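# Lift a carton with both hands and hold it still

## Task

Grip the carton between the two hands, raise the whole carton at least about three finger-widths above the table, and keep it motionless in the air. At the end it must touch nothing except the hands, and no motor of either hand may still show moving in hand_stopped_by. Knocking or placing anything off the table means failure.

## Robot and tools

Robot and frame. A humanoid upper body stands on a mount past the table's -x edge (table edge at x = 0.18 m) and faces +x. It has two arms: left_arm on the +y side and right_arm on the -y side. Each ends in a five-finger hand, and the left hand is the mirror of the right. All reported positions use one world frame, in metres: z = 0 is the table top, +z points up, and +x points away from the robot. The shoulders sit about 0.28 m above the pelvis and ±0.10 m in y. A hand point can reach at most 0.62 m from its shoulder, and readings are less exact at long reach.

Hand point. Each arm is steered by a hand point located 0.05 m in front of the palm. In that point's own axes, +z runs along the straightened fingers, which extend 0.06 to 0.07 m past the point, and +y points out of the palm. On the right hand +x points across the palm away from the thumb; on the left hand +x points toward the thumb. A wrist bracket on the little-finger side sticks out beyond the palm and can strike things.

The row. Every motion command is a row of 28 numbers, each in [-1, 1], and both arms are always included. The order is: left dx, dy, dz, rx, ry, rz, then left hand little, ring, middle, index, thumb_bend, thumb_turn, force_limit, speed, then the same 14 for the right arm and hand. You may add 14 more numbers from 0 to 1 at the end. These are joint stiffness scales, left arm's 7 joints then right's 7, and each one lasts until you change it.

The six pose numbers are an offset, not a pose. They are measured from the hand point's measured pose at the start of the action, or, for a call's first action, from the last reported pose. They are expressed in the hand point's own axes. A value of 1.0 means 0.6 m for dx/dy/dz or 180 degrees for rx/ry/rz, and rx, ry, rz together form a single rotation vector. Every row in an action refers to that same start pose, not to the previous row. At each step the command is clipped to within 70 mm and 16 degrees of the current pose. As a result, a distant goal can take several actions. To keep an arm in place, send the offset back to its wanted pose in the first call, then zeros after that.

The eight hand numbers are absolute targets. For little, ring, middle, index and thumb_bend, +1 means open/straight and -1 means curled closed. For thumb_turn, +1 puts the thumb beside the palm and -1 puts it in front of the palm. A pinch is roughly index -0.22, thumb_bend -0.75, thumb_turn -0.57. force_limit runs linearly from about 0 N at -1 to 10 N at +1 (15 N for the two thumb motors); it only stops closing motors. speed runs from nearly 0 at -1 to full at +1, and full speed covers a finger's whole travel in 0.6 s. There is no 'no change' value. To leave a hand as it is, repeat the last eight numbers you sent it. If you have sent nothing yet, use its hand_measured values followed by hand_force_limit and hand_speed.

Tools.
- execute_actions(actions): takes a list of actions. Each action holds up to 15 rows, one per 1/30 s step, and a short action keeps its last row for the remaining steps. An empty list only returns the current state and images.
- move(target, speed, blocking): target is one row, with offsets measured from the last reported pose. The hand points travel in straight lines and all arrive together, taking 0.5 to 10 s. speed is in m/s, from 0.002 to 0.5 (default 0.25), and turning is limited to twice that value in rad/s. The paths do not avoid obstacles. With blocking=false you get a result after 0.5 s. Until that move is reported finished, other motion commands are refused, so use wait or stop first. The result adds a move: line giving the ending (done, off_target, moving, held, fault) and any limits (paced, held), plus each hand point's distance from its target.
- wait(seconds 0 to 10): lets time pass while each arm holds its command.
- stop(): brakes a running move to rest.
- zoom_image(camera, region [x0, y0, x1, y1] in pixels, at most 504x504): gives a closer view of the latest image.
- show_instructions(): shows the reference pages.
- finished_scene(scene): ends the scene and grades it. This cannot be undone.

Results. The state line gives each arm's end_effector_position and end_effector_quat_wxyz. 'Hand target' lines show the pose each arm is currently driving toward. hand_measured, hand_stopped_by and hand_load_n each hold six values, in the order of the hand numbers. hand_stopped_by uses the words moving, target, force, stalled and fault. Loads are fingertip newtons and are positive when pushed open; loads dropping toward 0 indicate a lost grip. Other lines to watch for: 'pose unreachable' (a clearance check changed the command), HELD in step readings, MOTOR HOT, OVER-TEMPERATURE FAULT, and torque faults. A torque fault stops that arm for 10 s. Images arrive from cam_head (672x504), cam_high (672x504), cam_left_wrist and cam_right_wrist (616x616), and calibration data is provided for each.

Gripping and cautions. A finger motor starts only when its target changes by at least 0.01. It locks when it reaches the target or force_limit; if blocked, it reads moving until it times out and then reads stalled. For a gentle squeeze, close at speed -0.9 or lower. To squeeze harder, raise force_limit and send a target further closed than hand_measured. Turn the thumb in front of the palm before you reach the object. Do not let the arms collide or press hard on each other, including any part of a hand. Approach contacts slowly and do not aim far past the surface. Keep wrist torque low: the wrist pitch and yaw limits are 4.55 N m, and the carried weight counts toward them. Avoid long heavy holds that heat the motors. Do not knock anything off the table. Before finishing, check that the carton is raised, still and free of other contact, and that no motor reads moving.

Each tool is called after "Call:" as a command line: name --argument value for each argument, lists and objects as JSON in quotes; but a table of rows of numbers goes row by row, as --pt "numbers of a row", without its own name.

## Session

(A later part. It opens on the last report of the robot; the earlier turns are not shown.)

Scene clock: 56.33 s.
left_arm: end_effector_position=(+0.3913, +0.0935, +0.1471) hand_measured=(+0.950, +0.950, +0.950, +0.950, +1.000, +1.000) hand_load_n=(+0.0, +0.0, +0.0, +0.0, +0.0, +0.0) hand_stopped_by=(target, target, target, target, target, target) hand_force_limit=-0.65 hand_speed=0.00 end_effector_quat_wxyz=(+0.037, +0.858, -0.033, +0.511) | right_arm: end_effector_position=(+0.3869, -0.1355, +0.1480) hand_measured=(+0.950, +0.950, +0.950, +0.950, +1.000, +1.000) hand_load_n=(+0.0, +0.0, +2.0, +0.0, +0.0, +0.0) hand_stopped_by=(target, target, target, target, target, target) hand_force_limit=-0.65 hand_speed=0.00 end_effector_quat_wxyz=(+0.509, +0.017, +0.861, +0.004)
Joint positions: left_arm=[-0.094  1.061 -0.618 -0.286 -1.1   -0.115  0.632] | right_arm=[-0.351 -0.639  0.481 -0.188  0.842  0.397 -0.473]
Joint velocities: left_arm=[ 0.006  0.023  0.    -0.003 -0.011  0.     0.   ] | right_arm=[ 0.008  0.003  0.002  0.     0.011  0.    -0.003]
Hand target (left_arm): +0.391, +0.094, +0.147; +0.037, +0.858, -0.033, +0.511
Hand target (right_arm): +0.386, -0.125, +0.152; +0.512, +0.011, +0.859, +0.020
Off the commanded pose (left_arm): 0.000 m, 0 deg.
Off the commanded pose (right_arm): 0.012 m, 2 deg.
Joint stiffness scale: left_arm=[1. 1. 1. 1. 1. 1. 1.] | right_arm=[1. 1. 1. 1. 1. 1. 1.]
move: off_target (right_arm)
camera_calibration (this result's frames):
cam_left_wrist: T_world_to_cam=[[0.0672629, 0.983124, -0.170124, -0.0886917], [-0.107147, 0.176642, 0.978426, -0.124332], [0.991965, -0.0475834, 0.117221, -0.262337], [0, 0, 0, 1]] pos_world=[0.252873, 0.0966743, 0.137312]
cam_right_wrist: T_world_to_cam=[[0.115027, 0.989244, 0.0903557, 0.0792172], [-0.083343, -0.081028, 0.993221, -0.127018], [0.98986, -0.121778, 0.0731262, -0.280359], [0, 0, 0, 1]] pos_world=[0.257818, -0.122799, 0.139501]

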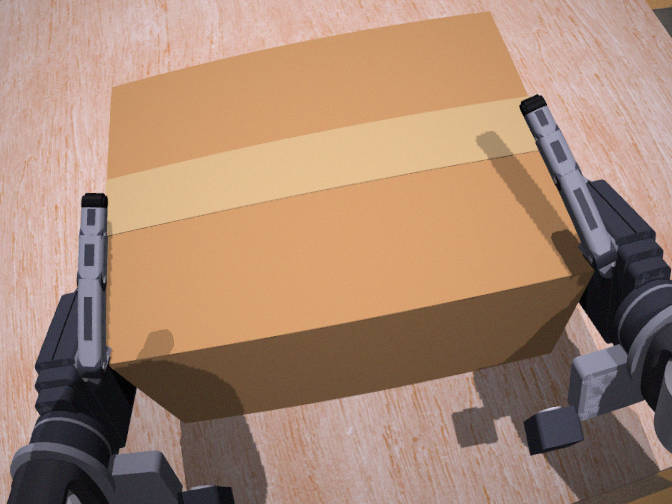

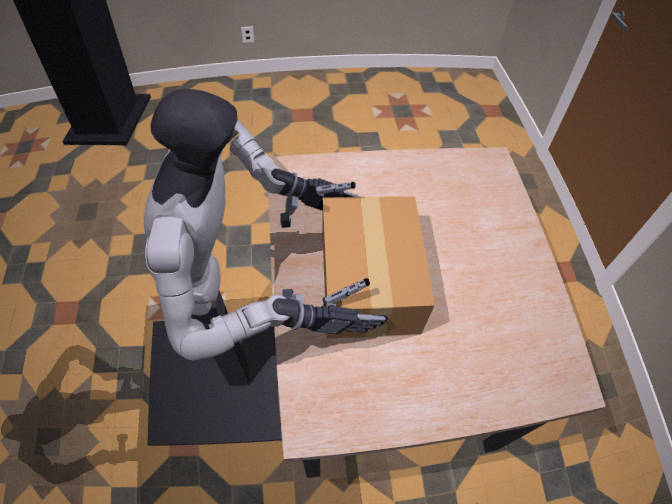

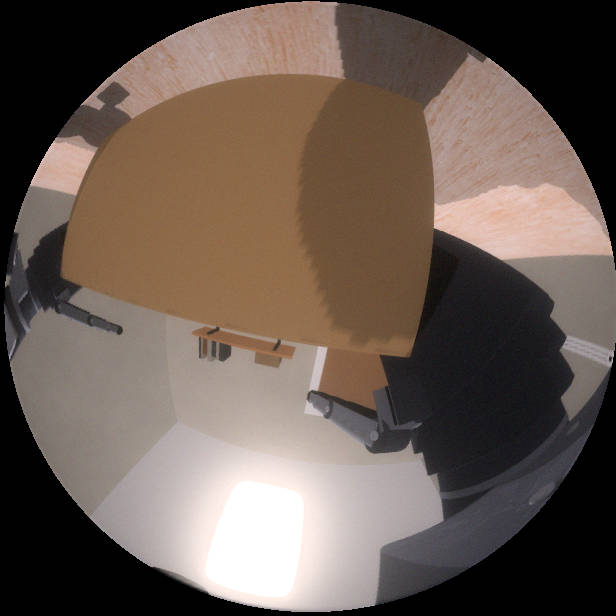

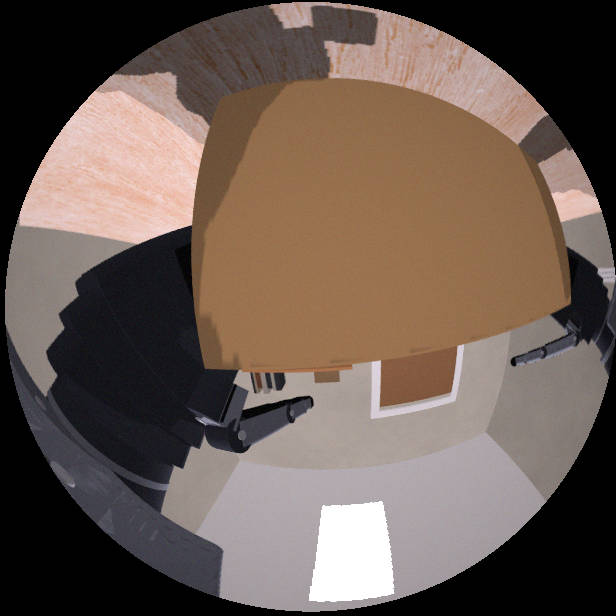

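Call:
move --target '[0.026,0,0.049,-0.004,0,-0.003,0.95,0.95,0.95,0.95,1,1,-0.65,0,-0.021,-0.019,0.031,0.018,-0.002,-0.008,0.95,0.95,0.95,0.95,1,1,-0.65,0]' --speed 0.08

Call:
move --target '[0,0.105,-0.023,-0.056,0,-0.016,0.95,0.95,0.95,0.95,1,1,-0.65,0,0,0.115,-0.025,-0.061,0,0.014,0.95,0.95,0.95,0.95,1,1,-0.65,0]' --speed 0.11

Scene clock: 57.57 s.
left_arm: end_effector_position=(+0.4250, +0.0914, +0.1500) hand_measured=(+0.950, +0.950, +0.950, +0.950, +1.000, +1.000) hand_load_n=(+0.0, +0.0, +0.0, +0.0, +0.0, +0.0) hand_stopped_by=(target, target, target, target, target, target) hand_force_limit=-0.65 hand_speed=0.00 end_effector_quat_wxyz=(+0.043, +0.857, -0.032, +0.513) | right_arm: end_effector_position=(+0.4090, -0.1477, +0.1515) hand_measured=(+0.950, +0.950, +0.950, +0.950, +1.000, +1.000) hand_load_n=(+0.0, +0.0, +0.0, +0.0, +0.0, +0.0) hand_stopped_by=(target, target, target, target, target, target) hand_force_limit=-0.65 hand_speed=0.00 end_effector_quat_wxyz=(+0.512, +0.022, +0.859, -0.025)
Joint positions: left_arm=[-0.249  1.024 -0.615 -0.149 -1.166 -0.046  0.557] | right_arm=[-0.447 -0.621  0.481 -0.105  0.842  0.424 -0.501]
Joint velocities: left_arm=[ 0.003 -0.012 -0.011 -0.015 -0.003  0.    -0.001] | right_arm=[-0.009  0.     0.005  0.    -0.002  0.     0.   ]
Hand target (left_arm): +0.425, +0.091, +0.149; +0.045, +0.858, -0.030, +0.511
Hand target (right_arm): +0.409, -0.148, +0.150; +0.511, +0.022, +0.859, -0.027
Off the commanded pose (left_arm): 0.003 m, 0 deg.
Off the commanded pose (right_arm): 0.002 m, 0 deg.
Joint stiffness scale: left_arm=[1. 1. 1. 1. 1. 1. 1.] | right_arm=[1. 1. 1. 1. 1. 1. 1.]
move: done
camera_calibration (this result's frames):
cam_left_wrist: T_world_to_cam=[[0.0731178, 0.980403, -0.182933, -0.0886947], [-0.111684, 0.190319, 0.975349, -0.122072], [0.99105, -0.0508848, 0.123411, -0.296476], [0, 0, 0, 1]] pos_world=[0.286674, 0.095103, 0.139426]
cam_right_wrist: T_world_to_cam=[[0.152557, 0.987162, 0.0473006, 0.0792566], [-0.0919275, -0.0334793, 0.995203, -0.119365], [0.98401, -0.156173, 0.0856399, -0.308535], [0, 0, 0, 1]] pos_world=[0.280538, -0.13042, 0.141467]

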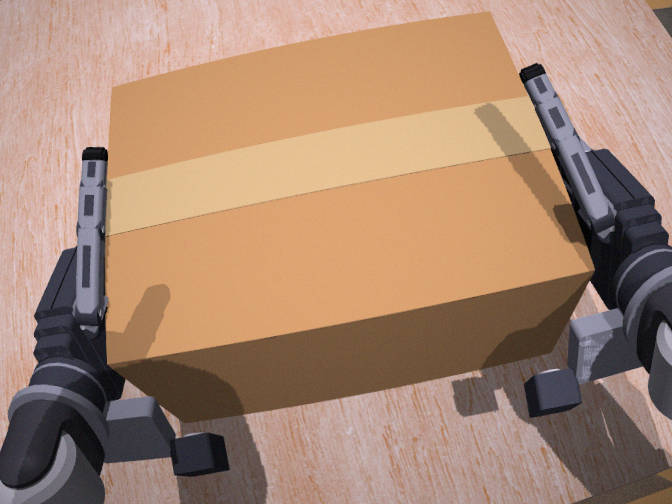

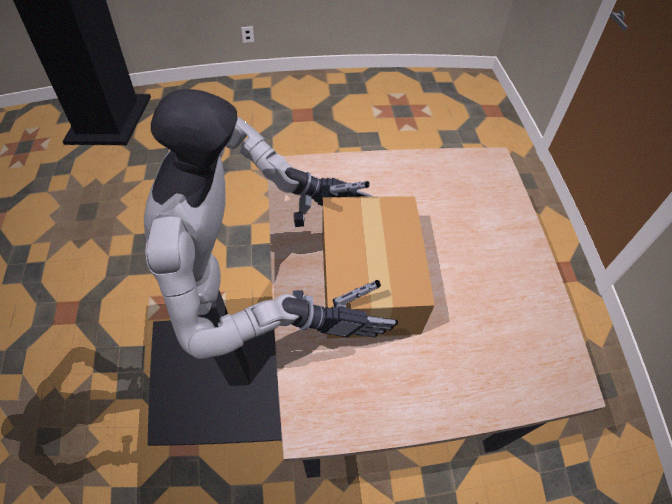

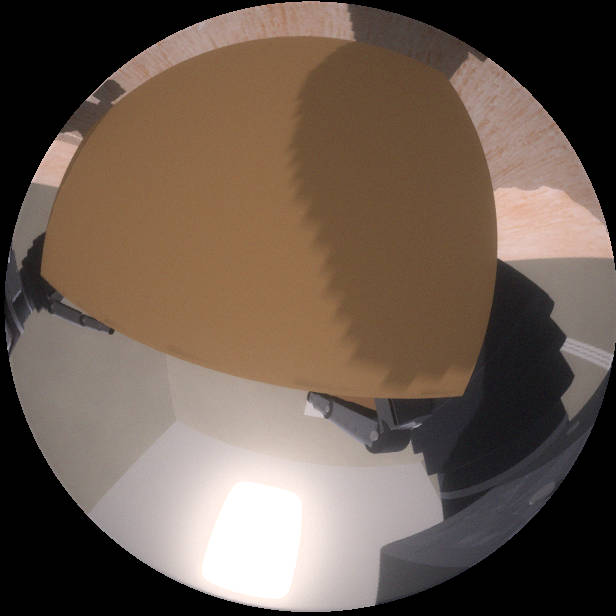

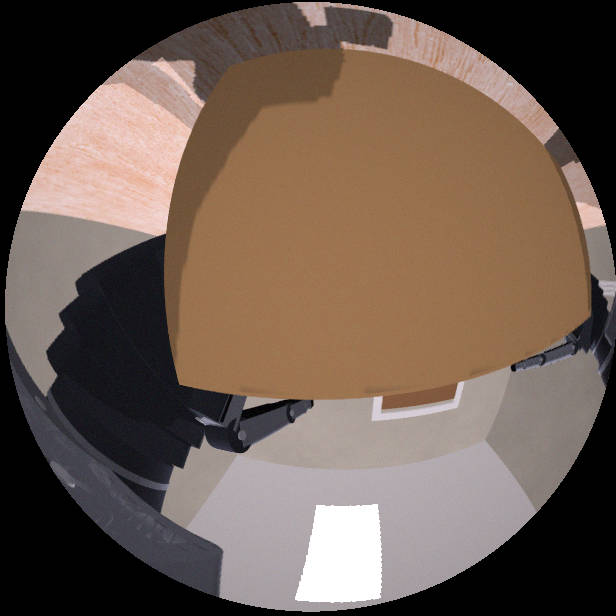

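Scene clock: 58.73 s.
left_arm: end_effector_position=(+0.4244, +0.0885, +0.1492) hand_measured=(+0.950, +0.950, +0.950, +0.950, +1.000, +1.000) hand_load_n=(+0.0, +0.0, +0.0, +0.0, +0.0, +0.0) hand_stopped_by=(target, target, target, target, target, target) hand_force_limit=-0.65 hand_speed=0.00 end_effector_quat_wxyz=(+0.035, +0.856, -0.037, +0.515) | right_arm: end_effector_position=(+0.4072, -0.1361, +0.1512) hand_measured=(+0.950, +0.950, +0.950, +0.950, +1.000, +1.000) hand_load_n=(+0.0, +0.0, +0.0, +0.0, +0.0, +0.0) hand_stopped_by=(target, target, target, target, target, target) hand_force_limit=-0.65 hand_speed=0.00 end_effector_quat_wxyz=(+0.514, +0.017, +0.857, -0.017)
Joint positions: left_arm=[-0.27   1.031 -0.653 -0.156 -1.159 -0.055  0.591] | right_arm=[-0.45  -0.607  0.511 -0.112  0.838  0.41  -0.515]
Joint velocities: left_arm=[-0.003  0.011 -0.037  0.005  0.003 -0.019  0.017] | right_arm=[-0.014 -0.005 -0.011  0.    -0.009 -0.009 -0.005]
Hand target (left_arm): +0.404, +0.034, +0.163; +0.131, +0.849, -0.058, +0.508
Hand target (right_arm): +0.397, -0.080, +0.160; +0.512, -0.010, +0.856, +0.068
Off the commanded pose (left_arm): 0.062 m, 11 deg.
Off the commanded pose (right_arm): 0.059 m, 10 deg.
Joint stiffness scale: left_arm=[1. 1. 1. 1. 1. 1. 1.] | right_arm=[1. 1. 1. 1. 1. 1. 1.]
move: off_target (left_arm, right_arm)
camera_calibration (this result's frames):
cam_left_wrist: T_world_to_cam=[[0.0751136, 0.983754, -0.163052, -0.0900692], [-0.116001, 0.171024, 0.978414, -0.117704], [0.990405, -0.054578, 0.126963, -0.295848], [0, 0, 0, 1]] pos_world=[0.286121, 0.0925893, 0.138039]
cam_right_wrist: T_world_to_cam=[[0.135725, 0.989202, 0.0552992, 0.0740848], [-0.096973, -0.0422839, 0.994388, -0.117934], [0.985989, -0.140326, 0.0901869, -0.304345], [0, 0, 0, 1]] pos_world=[0.278589, -0.120979, 0.140623]

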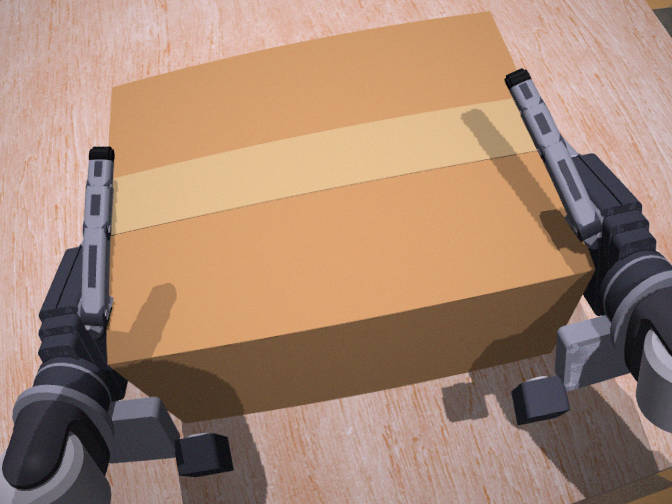

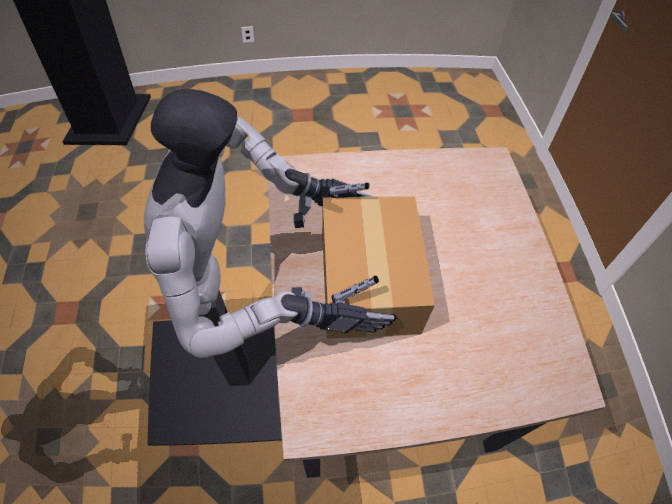

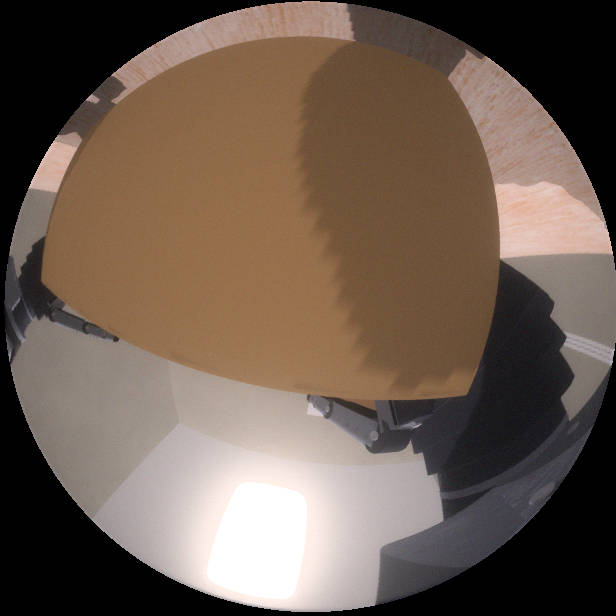

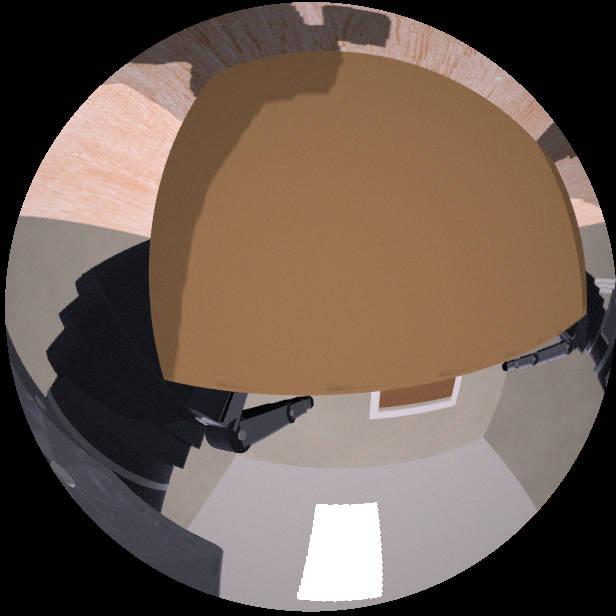

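Call:
execute_actions --actions '[[[0.002,0.100,-0.023,-0.059,-0.002,-0.021,0.7,0.7,0.7,0.7,1,1,-0.6,-0.85,-0.002,0.098,-0.021,-0.057,0.002,0.014,0.7,0.7,0.7,0.7,1,1,-0.6,-0.85],[0.003,0.100,-0.023,-0.060,-0.001,-0.021,0.7,0.7,0.7,0.7,1,1,-0.6,-0.85,-0.003,0.100,-0.022,-0.058,0.001,0.015,0.7,0.7,0.7,0.7,1,1,-0.6,-0.85],[0.004,0.100,-0.023,-0.061,0,-0.021,0.7,0.7,0.7,0.7,1,1,-0.6,-0.85,-0.004,0.102,-0.022,-0.059,0,0.015,0.7,0.7,0.7,0.7,1,1,-0.6,-0.85],[0.005,0.100,-0.024,-0.061,0,-0.021,0.7,0.7,0.7,0.7,1,1,-0.6,-0.85,-0.005,0.105,-0.023,-0.061,0,0.016,0.7,0.7,0.7,0.7,1,1,-0.6,-0.85]]]'

Call:
wait --seconds 0.4

Scene clock: 59.67 s.
left_arm: end_effector_position=(+0.4245, +0.0888, +0.1492) hand_measured=(+0.910, +0.928, +0.936, +0.910, +1.000, +1.000) hand_load_n=(+4.5, +1.0, +0.5, +2.5, +0.0, +0.0) hand_stopped_by=(force, force, force, force, target, target) hand_force_limit=-0.60 hand_speed=-0.85 end_effector_quat_wxyz=(+0.036, +0.856, -0.037, +0.514) | right_arm: end_effector_position=(+0.4073, -0.1364, +0.1511) hand_measured=(+0.886, +0.894, +0.920, +0.910, +1.000, +1.000) hand_load_n=(+2.0, +3.0, +2.5, +1.0, +0.0, +0.0) hand_stopped_by=(force, force, force, force, target, target) hand_force_limit=-0.60 hand_speed=-0.85 end_effector_quat_wxyz=(+0.515, +0.017, +0.857, -0.019)
Joint positions: left_arm=[-0.279  1.041 -0.67  -0.153 -1.17  -0.068  0.59 ] | right_arm=[-0.451 -0.609  0.517 -0.111  0.838  0.404 -0.521]
Joint velocities: left_arm=[-0.009  0.005 -0.054  0.002 -0.02  -0.025  0.007] | right_arm=[-0.003 -0.003 -0.011  0.     0.009 -0.003 -0.001]
Hand target (left_arm): +0.405, +0.034, +0.164; +0.133, +0.848, -0.060, +0.509
Hand target (right_arm): +0.396, -0.076, +0.163; +0.514, -0.012, +0.854, +0.077
Off the commanded pose (left_arm): 0.062 m, 12 deg.
Off the commanded pose (right_arm): 0.065 m, 12 deg.
Joint stiffness scale: left_arm=[1. 1. 1. 1. 1. 1. 1.] | right_arm=[1. 1. 1. 1. 1. 1. 1.]
Step readings (end_effector_position):
0: left_arm (+0.4244, +0.0885, +0.1492) | right_arm (+0.4072, -0.1361, +0.1512)
1: left_arm (+0.4244, +0.0885, +0.1491) | right_arm (+0.4072, -0.1361, +0.1512)
2: left_arm (+0.4244, +0.0885, +0.1491) | right_arm (+0.4072, -0.1361, +0.1512)
4: left_arm (+0.4243, +0.0885, +0.1491) | right_arm (+0.4072, -0.1361, +0.1513)
8: left_arm (+0.4245, +0.0888, +0.1492) | right_arm (+0.4072, -0.1363, +0.1512)
15: end_effector_position above
camera_calibration (this result's frames):
cam_left_wrist: T_world_to_cam=[[0.0761173, 0.983447, -0.164432, -0.0905714], [-0.1149, 0.172463, 0.978292, -0.118345], [0.990456, -0.0555717, 0.126126, -0.295778], [0, 0, 0, 1]] pos_world=[0.286252, 0.0930454, 0.138189]
cam_right_wrist: T_world_to_cam=[[0.137806, 0.989103, 0.0518155, 0.0739668], [-0.0988997, -0.0383118, 0.99436, -0.116426], [0.985509, -0.142154, 0.0925423, -0.30485], [0, 0, 0, 1]] pos_world=[0.278725, -0.120957, 0.140149]

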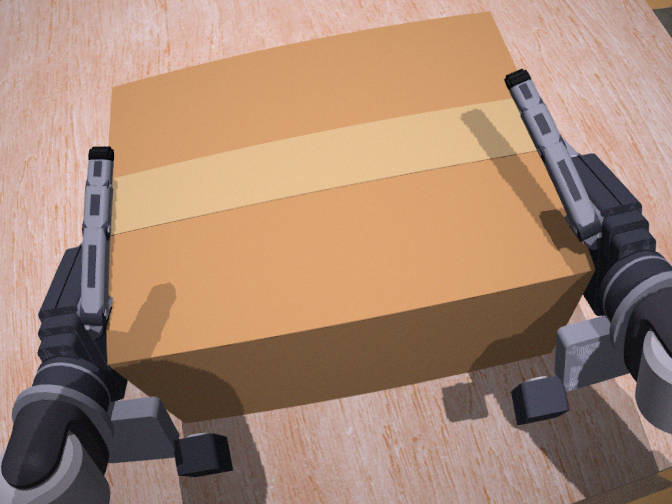

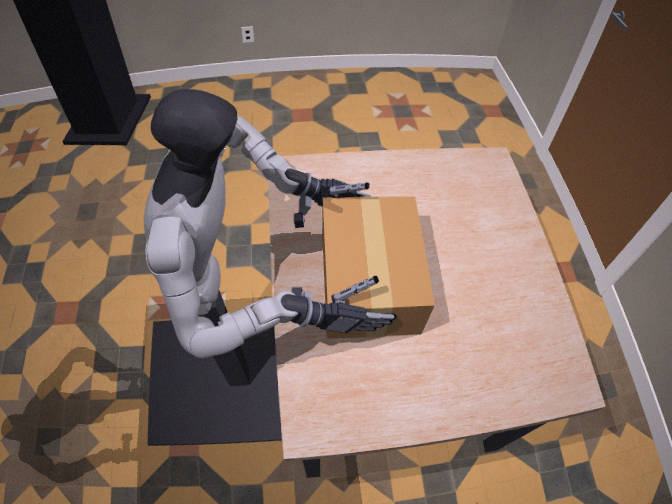

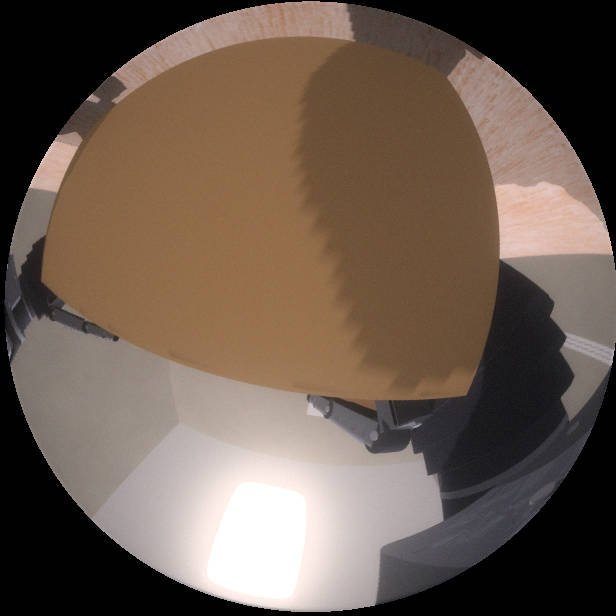

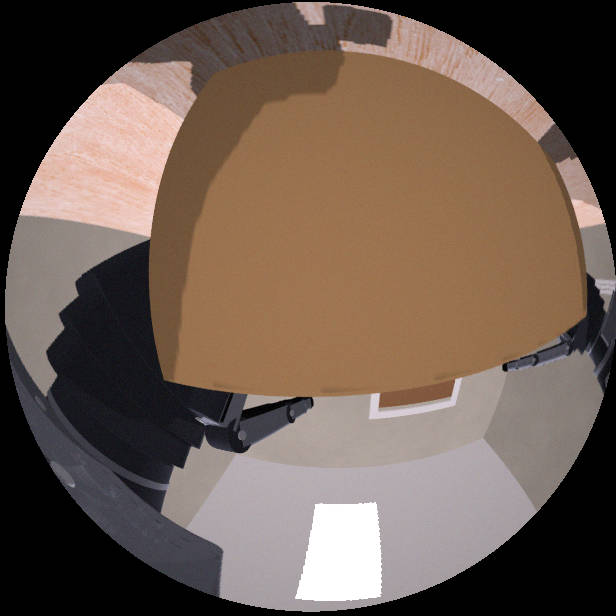

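Scene clock: 60.07 s.
left_arm: end_effector_position=(+0.4245, +0.0888, +0.1492) hand_measured=(+0.910, +0.928, +0.936, +0.910, +1.000, +1.000) hand_load_n=(+4.5, +1.0, +0.5, +2.5, +0.0, +0.0) hand_stopped_by=(force, force, force, force, target, target) hand_force_limit=-0.60 hand_speed=-0.85 end_effector_quat_wxyz=(+0.036, +0.856, -0.037, +0.514) | right_arm: end_effector_position=(+0.4073, -0.1364, +0.1511) hand_measured=(+0.886, +0.894, +0.920, +0.910, +1.000, +1.000) hand_load_n=(+2.0, +3.0, +2.5, +1.0, +0.0, +0.0) hand_stopped_by=(force, force, force, force, target, target) hand_force_limit=-0.60 hand_speed=-0.85 end_effector_quat_wxyz=(+0.515, +0.017, +0.857, -0.019)
Joint positions: left_arm=[-0.279  1.042 -0.672 -0.153 -1.171 -0.07   0.59 ] | right_arm=[-0.451 -0.609  0.517 -0.111  0.838  0.404 -0.521]
Joint velocities: left_arm=[ 0.005 -0.003 -0.012 -0.003 -0.003  0.     0.   ] | right_arm=[0.002 0.003 0.    0.006 0.002 0.    0.   ]
Hand target (left_arm): +0.405, +0.034, +0.164; +0.133, +0.848, -0.060, +0.509
Hand target (right_arm): +0.396, -0.076, +0.163; +0.514, -0.012, +0.854, +0.077
Off the commanded pose (left_arm): 0.062 m, 12 deg.
Off the commanded pose (right_arm): 0.065 m, 12 deg.
Joint stiffness scale: left_arm=[1. 1. 1. 1. 1. 1. 1.] | right_arm=[1. 1. 1. 1. 1. 1. 1.]
wait: 0.40 s; at rest by 0.17 s
camera_calibration (this result's frames):
cam_left_wrist: T_world_to_cam=[[0.0761038, 0.98345, -0.164418, -0.0905814], [-0.11491, 0.172448, 0.978293, -0.118346], [0.990456, -0.0555586, 0.126132, -0.295786], [0, 0, 0, 1]] pos_world=[0.286258, 0.0930574, 0.138192]
cam_right_wrist: T_world_to_cam=[[0.137778, 0.989112, 0.051716, 0.0739932], [-0.0989391, -0.0382087, 0.99436, -0.116391], [0.985509, -0.142117, 0.0925975, -0.30485], [0, 0, 0, 1]] pos_world=[0.278723, -0.120959, 0.140137]

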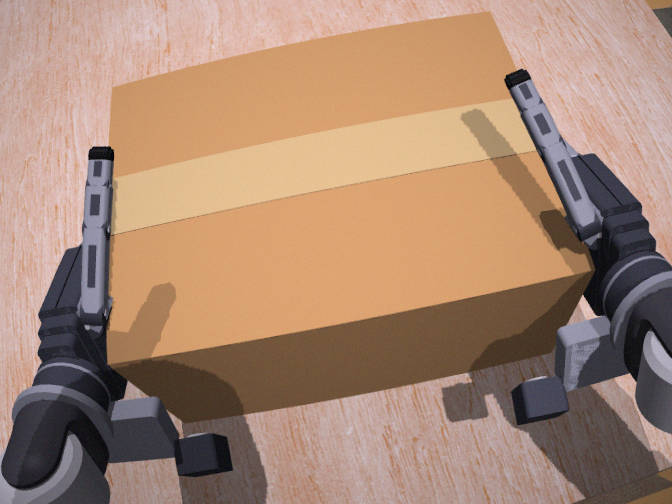

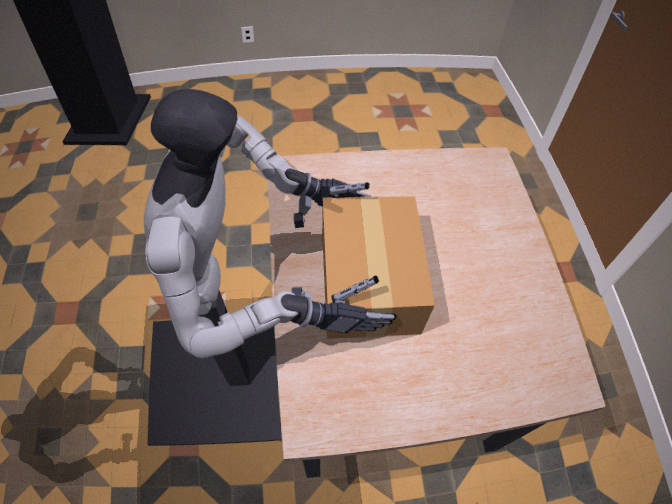

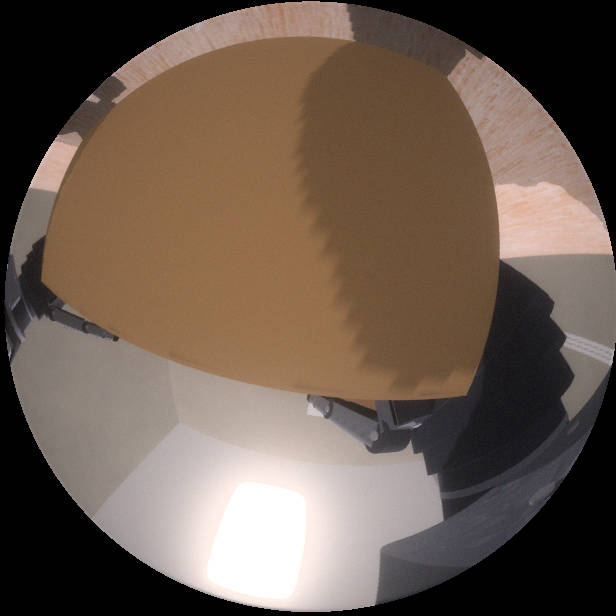

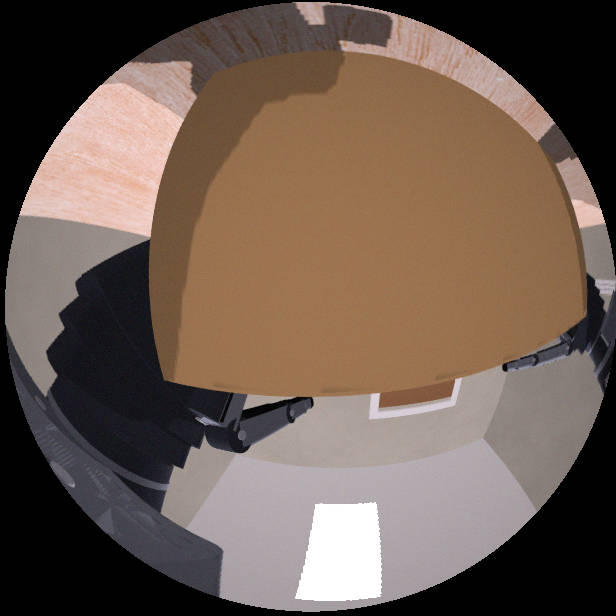

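Call:
execute_actions --actions '[[[0.007,0.100,-0.024,-0.061,0.001,-0.021,0.7,0.7,0.7,0.7,1,1,-0.6,-0.85,-0.007,0.105,-0.023,-0.062,0,0.017,0.7,0.7,0.7,0.7,1,1,-0.6,-0.85],[0.009,0.100,-0.024,-0.061,0.002,-0.021,0.7,0.7,0.7,0.7,1,1,-0.6,-0.85,-0.009,0.105,-0.023,-0.062,-0.001,0.017,0.7,0.7,0.7,0.7,1,1,-0.6,-0.85],[0.011,0.100,-0.024,-0.061,0.003,-0.021,0.7,0.7,0.7,0.7,1,1,-0.6,-0.85,-0.011,0.105,-0.023,-0.062,-0.002,0.017,0.7,0.7,0.7,0.7,1,1,-0.6,-0.85],[0.013,0.100,-0.024,-0.061,0.004,-0.021,0.7,0.7,0.7,0.7,1,1,-0.6,-0.85,-0.013,0.105,-0.023,-0.062,-0.003,0.018,0.7,0.7,0.7,0.7,1,1,-0.6,-0.85],[0.015,0.100,-0.025,-0.061,0.005,-0.022,0.7,0.7,0.7,0.7,1,1,-0.6,-0.85,-0.015,0.105,-0.024,-0.063,-0.004,0.018,0.7,0.7,0.7,0.7,1,1,-0.6,-0.85],[0.017,0.100,-0.025,-0.061,0.006,-0.022,0.7,0.7,0.7,0.7,1,1,-0.6,-0.85,-0.017,0.105,-0.024,-0.063,-0.005,0.018,0.7,0.7,0.7,0.7,1,1,-0.6,-0.85],[0.019,0.100,-0.025,-0.061,0.007,-0.022,0.7,0.7,0.7,0.7,1,1,-0.6,-0.85,-0.019,0.105,-0.024,-0.063,-0.006,0.019,0.7,0.7,0.7,0.7,1,1,-0.6,-0.85],[0.021,0.100,-0.026,-0.061,0.008,-0.023,0.7,0.7,0.7,0.7,1,1,-0.6,-0.85,-0.021,0.105,-0.025,-0.063,-0.007,0.019,0.7,0.7,0.7,0.7,1,1,-0.6,-0.85],[0.023,0.100,-0.026,-0.061,0.009,-0.023,0.7,0.7,0.7,0.7,1,1,-0.6,-0.85,-0.023,0.105,-0.025,-0.063,-0.008,0.020,0.7,0.7,0.7,0.7,1,1,-0.6,-0.85],[0.025,0.100,-0.026,-0.061,0.010,-0.023,0.7,0.7,0.7,0.7,1,1,-0.6,-0.85,-0.025,0.105,-0.025,-0.063,-0.009,0.020,0.7,0.7,0.7,0.7,1,1,-0.6,-0.85],[0.027,0.100,-0.027,-0.061,0.011,-0.024,0.7,0.7,0.7,0.7,1,1,-0.6,-0.85,-0.027,0.105,-0.026,-0.063,-0.010,0.021,0.7,0.7,0.7,0.7,1,1,-0.6,-0.85],[0.029,0.100,-0.027,-0.061,0.012,-0.024,0.7,0.7,0.7,0.7,1,1,-0.6,-0.85,-0.029,0.105,-0.026,-0.063,-0.011,0.021,0.7,0.7,0.7,0.7,1,1,-0.6,-0.85],[0.031,0.100,-0.027,-0.061,0.012,-0.024,0.7,0.7,0.7,0.7,1,1,-0.6,-0.85,-0.031,0.105,-0.026,-0.063,-0.012,0.021,0.7,0.7,0.7,0.7,1,1,-0.6,-0.85],[0.033,0.100,-0.028,-0.061,0.013,-0.024,0.7,0.7,0.7,0.7,1,1,-0.6,-0.85,-0.033,0.105,-0.026,-0.063,-0.013,0.021,0.7,0.7,0.7,0.7,1,1,-0.6,-0.85],[0.035,0.100,-0.028,-0.061,0.013,-0.024,0.7,0.7,0.7,0.7,1,1,-0.6,-0.85,-0.034,0.105,-0.026,-0.063,-0.013,0.021,0.7,0.7,0.7,0.7,1,1,-0.6,-0.85]]]'

Call:
wait --seconds 0.8

Scene clock: 62.00 s.
left_arm: end_effector_position=(+0.4244, +0.0892, +0.1498) hand_measured=(+0.912, +0.928, +0.936, +0.910, +1.000, +1.000) hand_load_n=(+5.5, +1.0, +0.5, +2.0, +0.0, +0.0) hand_stopped_by=(force, force, force, force, target, target) hand_force_limit=-0.60 hand_speed=-0.85 end_effector_quat_wxyz=(+0.038, +0.857, -0.035, +0.513) | right_arm: end_effector_position=(+0.4074, -0.1365, +0.1512) hand_measured=(+0.886, +0.894, +0.920, +0.910, +1.000, +1.000) hand_load_n=(+2.0, +3.0, +2.0, +0.5, +0.0, +0.0) hand_stopped_by=(force, force, force, force, target, target) hand_force_limit=-0.60 hand_speed=-0.85 end_effector_quat_wxyz=(+0.515, +0.017, +0.857, -0.019)
Joint positions: left_arm=[-0.282  1.05  -0.68  -0.158 -1.185 -0.077  0.593] | right_arm=[-0.451 -0.609  0.517 -0.11   0.839  0.403 -0.521]
Joint velocities: left_arm=[ 0.002  0.035 -0.006 -0.069 -0.071  0.024  0.044] | right_arm=[ 0.     0.    -0.015 -0.006  0.006  0.     0.   ]
Hand target (left_arm): +0.411, +0.034, +0.180; +0.137, +0.838, -0.057, +0.525
Hand target (right_arm): +0.402, -0.076, +0.178; +0.532, -0.008, +0.843, +0.081
Off the commanded pose (left_arm): 0.066 m, 12 deg.
Off the commanded pose (right_arm): 0.068 m, 12 deg.
Joint stiffness scale: left_arm=[1. 1. 1. 1. 1. 1. 1.] | right_arm=[1. 1. 1. 1. 1. 1. 1.]
Step readings (end_effector_position):
0: left_arm (+0.4245, +0.0888, +0.1492) | right_arm (+0.4073, -0.1364, +0.1511)
1: left_arm (+0.4246, +0.0888, +0.1492) | right_arm (+0.4073, -0.1364, +0.1511)
2: left_arm (+0.4246, +0.0889, +0.1493) | right_arm (+0.4073, -0.1364, +0.1511)
4: left_arm (+0.4246, +0.0889, +0.1493) | right_arm (+0.4073, -0.1364, +0.1511)
8: left_arm (+0.4247, +0.0890, +0.1494) | right_arm (+0.4073, -0.1364, +0.1511)
15: end_effector_position above
camera_calibration (this result's frames):
cam_left_wrist: T_world_to_cam=[[0.0727637, 0.982677, -0.170443, -0.0884189], [-0.111532, 0.177842, 0.977718, -0.120795], [0.991093, -0.0521325, 0.122541, -0.29569], [0, 0, 0, 1]] pos_world=[0.286017, 0.0929546, 0.139267]
cam_right_wrist: T_world_to_cam=[[0.138204, 0.989011, 0.0525008, 0.0737887], [-0.0990235, -0.0389453, 0.994323, -0.11656], [0.985441, -0.142618, 0.0925529, -0.304988], [0, 0, 0, 1]] pos_world=[0.278808, -0.121014, 0.140252]

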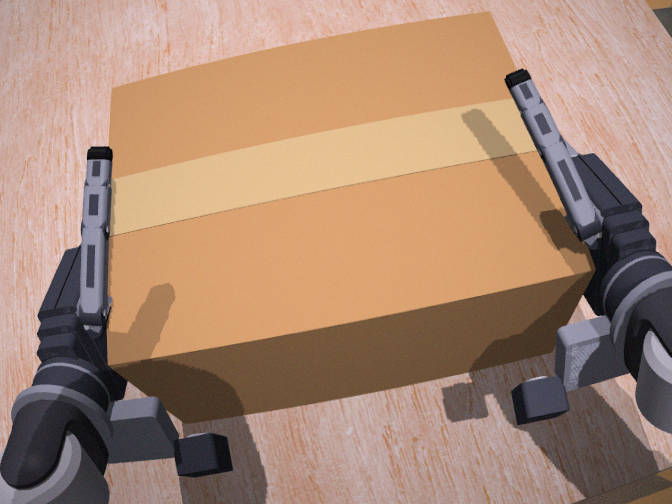

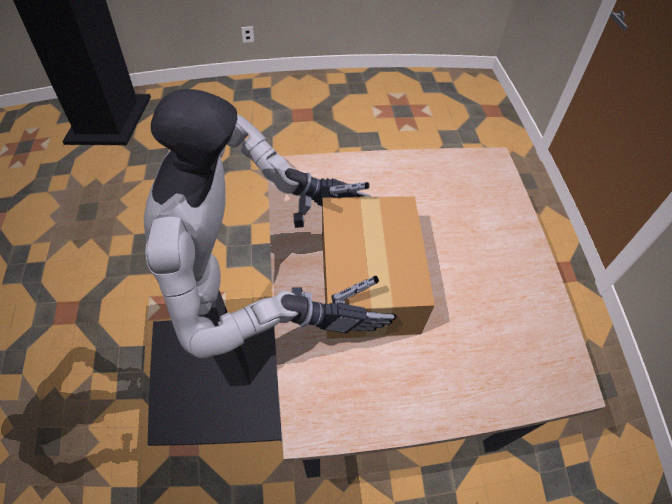

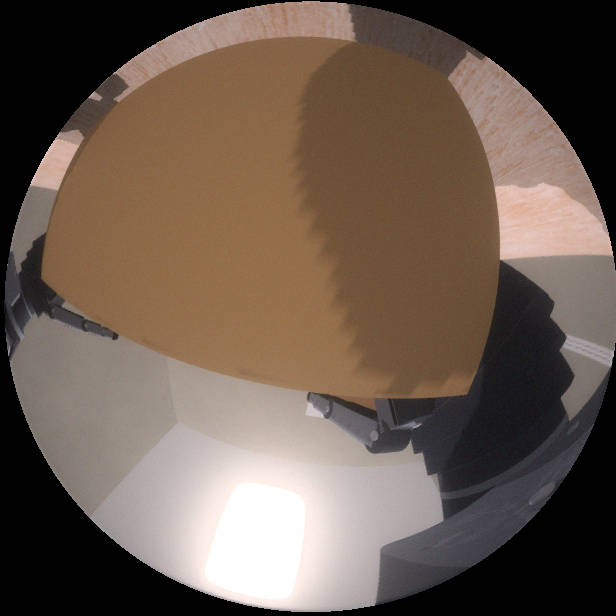

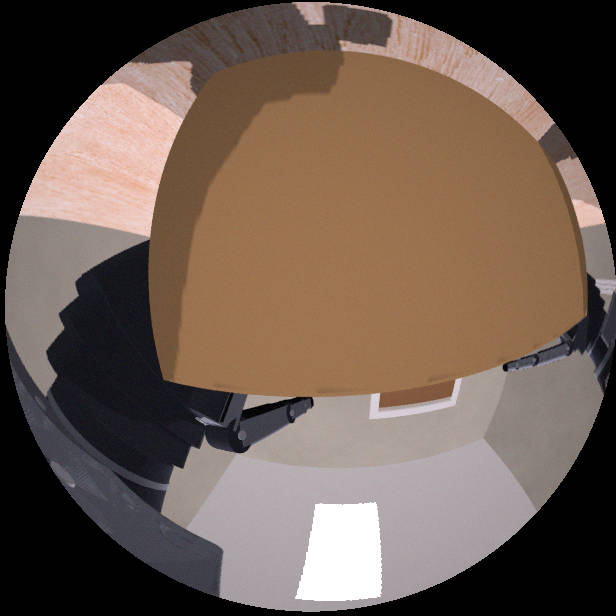

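Scene clock: 62.80 s.
left_arm: end_effector_position=(+0.4321, +0.0829, +0.1716) hand_measured=(+0.912, +0.928, +0.936, +0.910, +1.000, +1.000) hand_load_n=(+5.0, +2.5, +0.0, +0.0, +0.0, +0.0) hand_stopped_by=(force, force, force, force, target, target) hand_force_limit=-0.60 hand_speed=-0.85 end_effector_quat_wxyz=(+0.053, +0.842, -0.032, +0.536) | right_arm: end_effector_position=(+0.4090, -0.1436, +0.1524) hand_measured=(+0.886, +0.894, +0.920, +0.910, +1.000, +1.000) hand_load_n=(+0.5, +3.5, +2.5, +1.0, +0.0, +0.0) hand_stopped_by=(force, force, force, force, target, target) hand_force_limit=-0.60 hand_speed=-0.85 end_effector_quat_wxyz=(+0.516, +0.024, +0.856, -0.026)
Joint positions: left_arm=[-0.303  1.059 -0.663 -0.18  -1.187 -0.098  0.589] | right_arm=[-0.451 -0.617  0.507 -0.108  0.844  0.4   -0.529]
Joint velocities: left_arm=[-0.003 -0.003  0.     0.     0.     0.     0.   ] | right_arm=[ 0.006 -0.003 -0.006  0.008  0.     0.     0.   ]
Hand target (left_arm): +0.411, +0.034, +0.180; +0.137, +0.838, -0.057, +0.525
Hand target (right_arm): +0.402, -0.076, +0.178; +0.532, -0.008, +0.843, +0.081
Off the commanded pose (left_arm): 0.056 m, 10 deg.
Off the commanded pose (right_arm): 0.074 m, 13 deg.
Joint stiffness scale: left_arm=[1. 1. 1. 1. 1. 1. 1.] | right_arm=[1. 1. 1. 1. 1. 1. 1.]
wait: 0.80 s; no rest
camera_calibration (this result's frames):
cam_left_wrist: T_world_to_cam=[[0.0921268, 0.976148, -0.196591, -0.0824706], [-0.163275, 0.209567, 0.964066, -0.118073], [0.98227, -0.056718, 0.178687, -0.311816], [0, 0, 0, 1]] pos_world=[0.294607, 0.0875622, 0.153335]
cam_right_wrist: T_world_to_cam=[[0.156964, 0.986425, 0.0482453, 0.0731449], [-0.102668, -0.0322881, 0.994191, -0.115433], [0.982253, -0.161006, 0.0962067, -0.309645], [0, 0, 0, 1]] pos_world=[0.280817, -0.125734, 0.141024]

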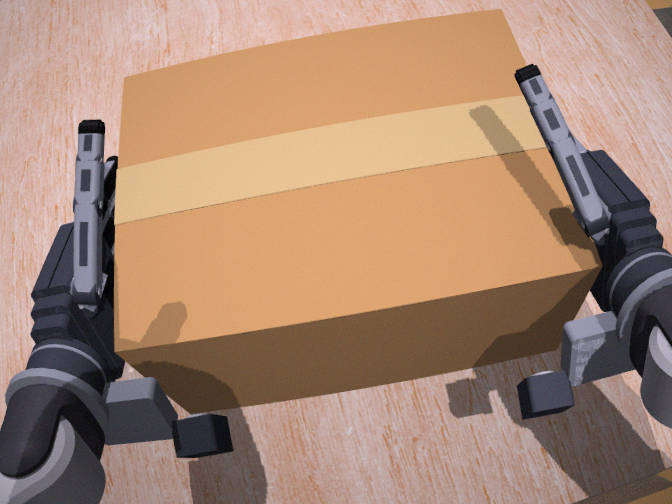

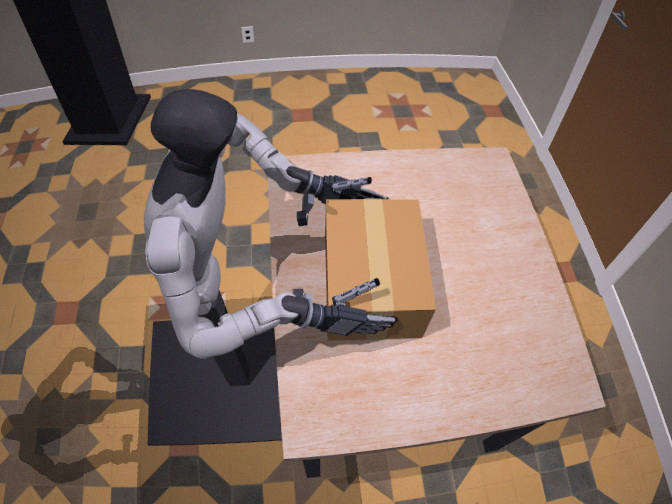

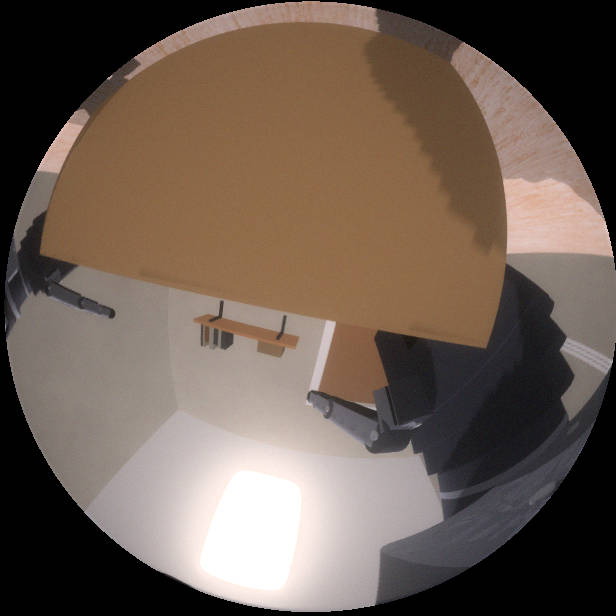

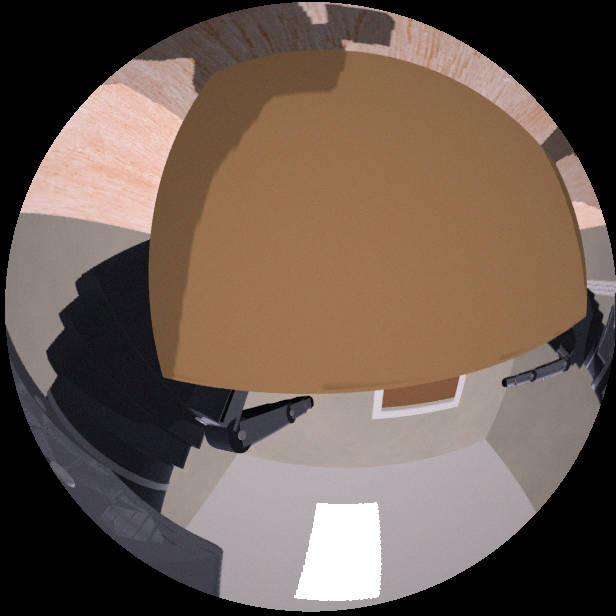

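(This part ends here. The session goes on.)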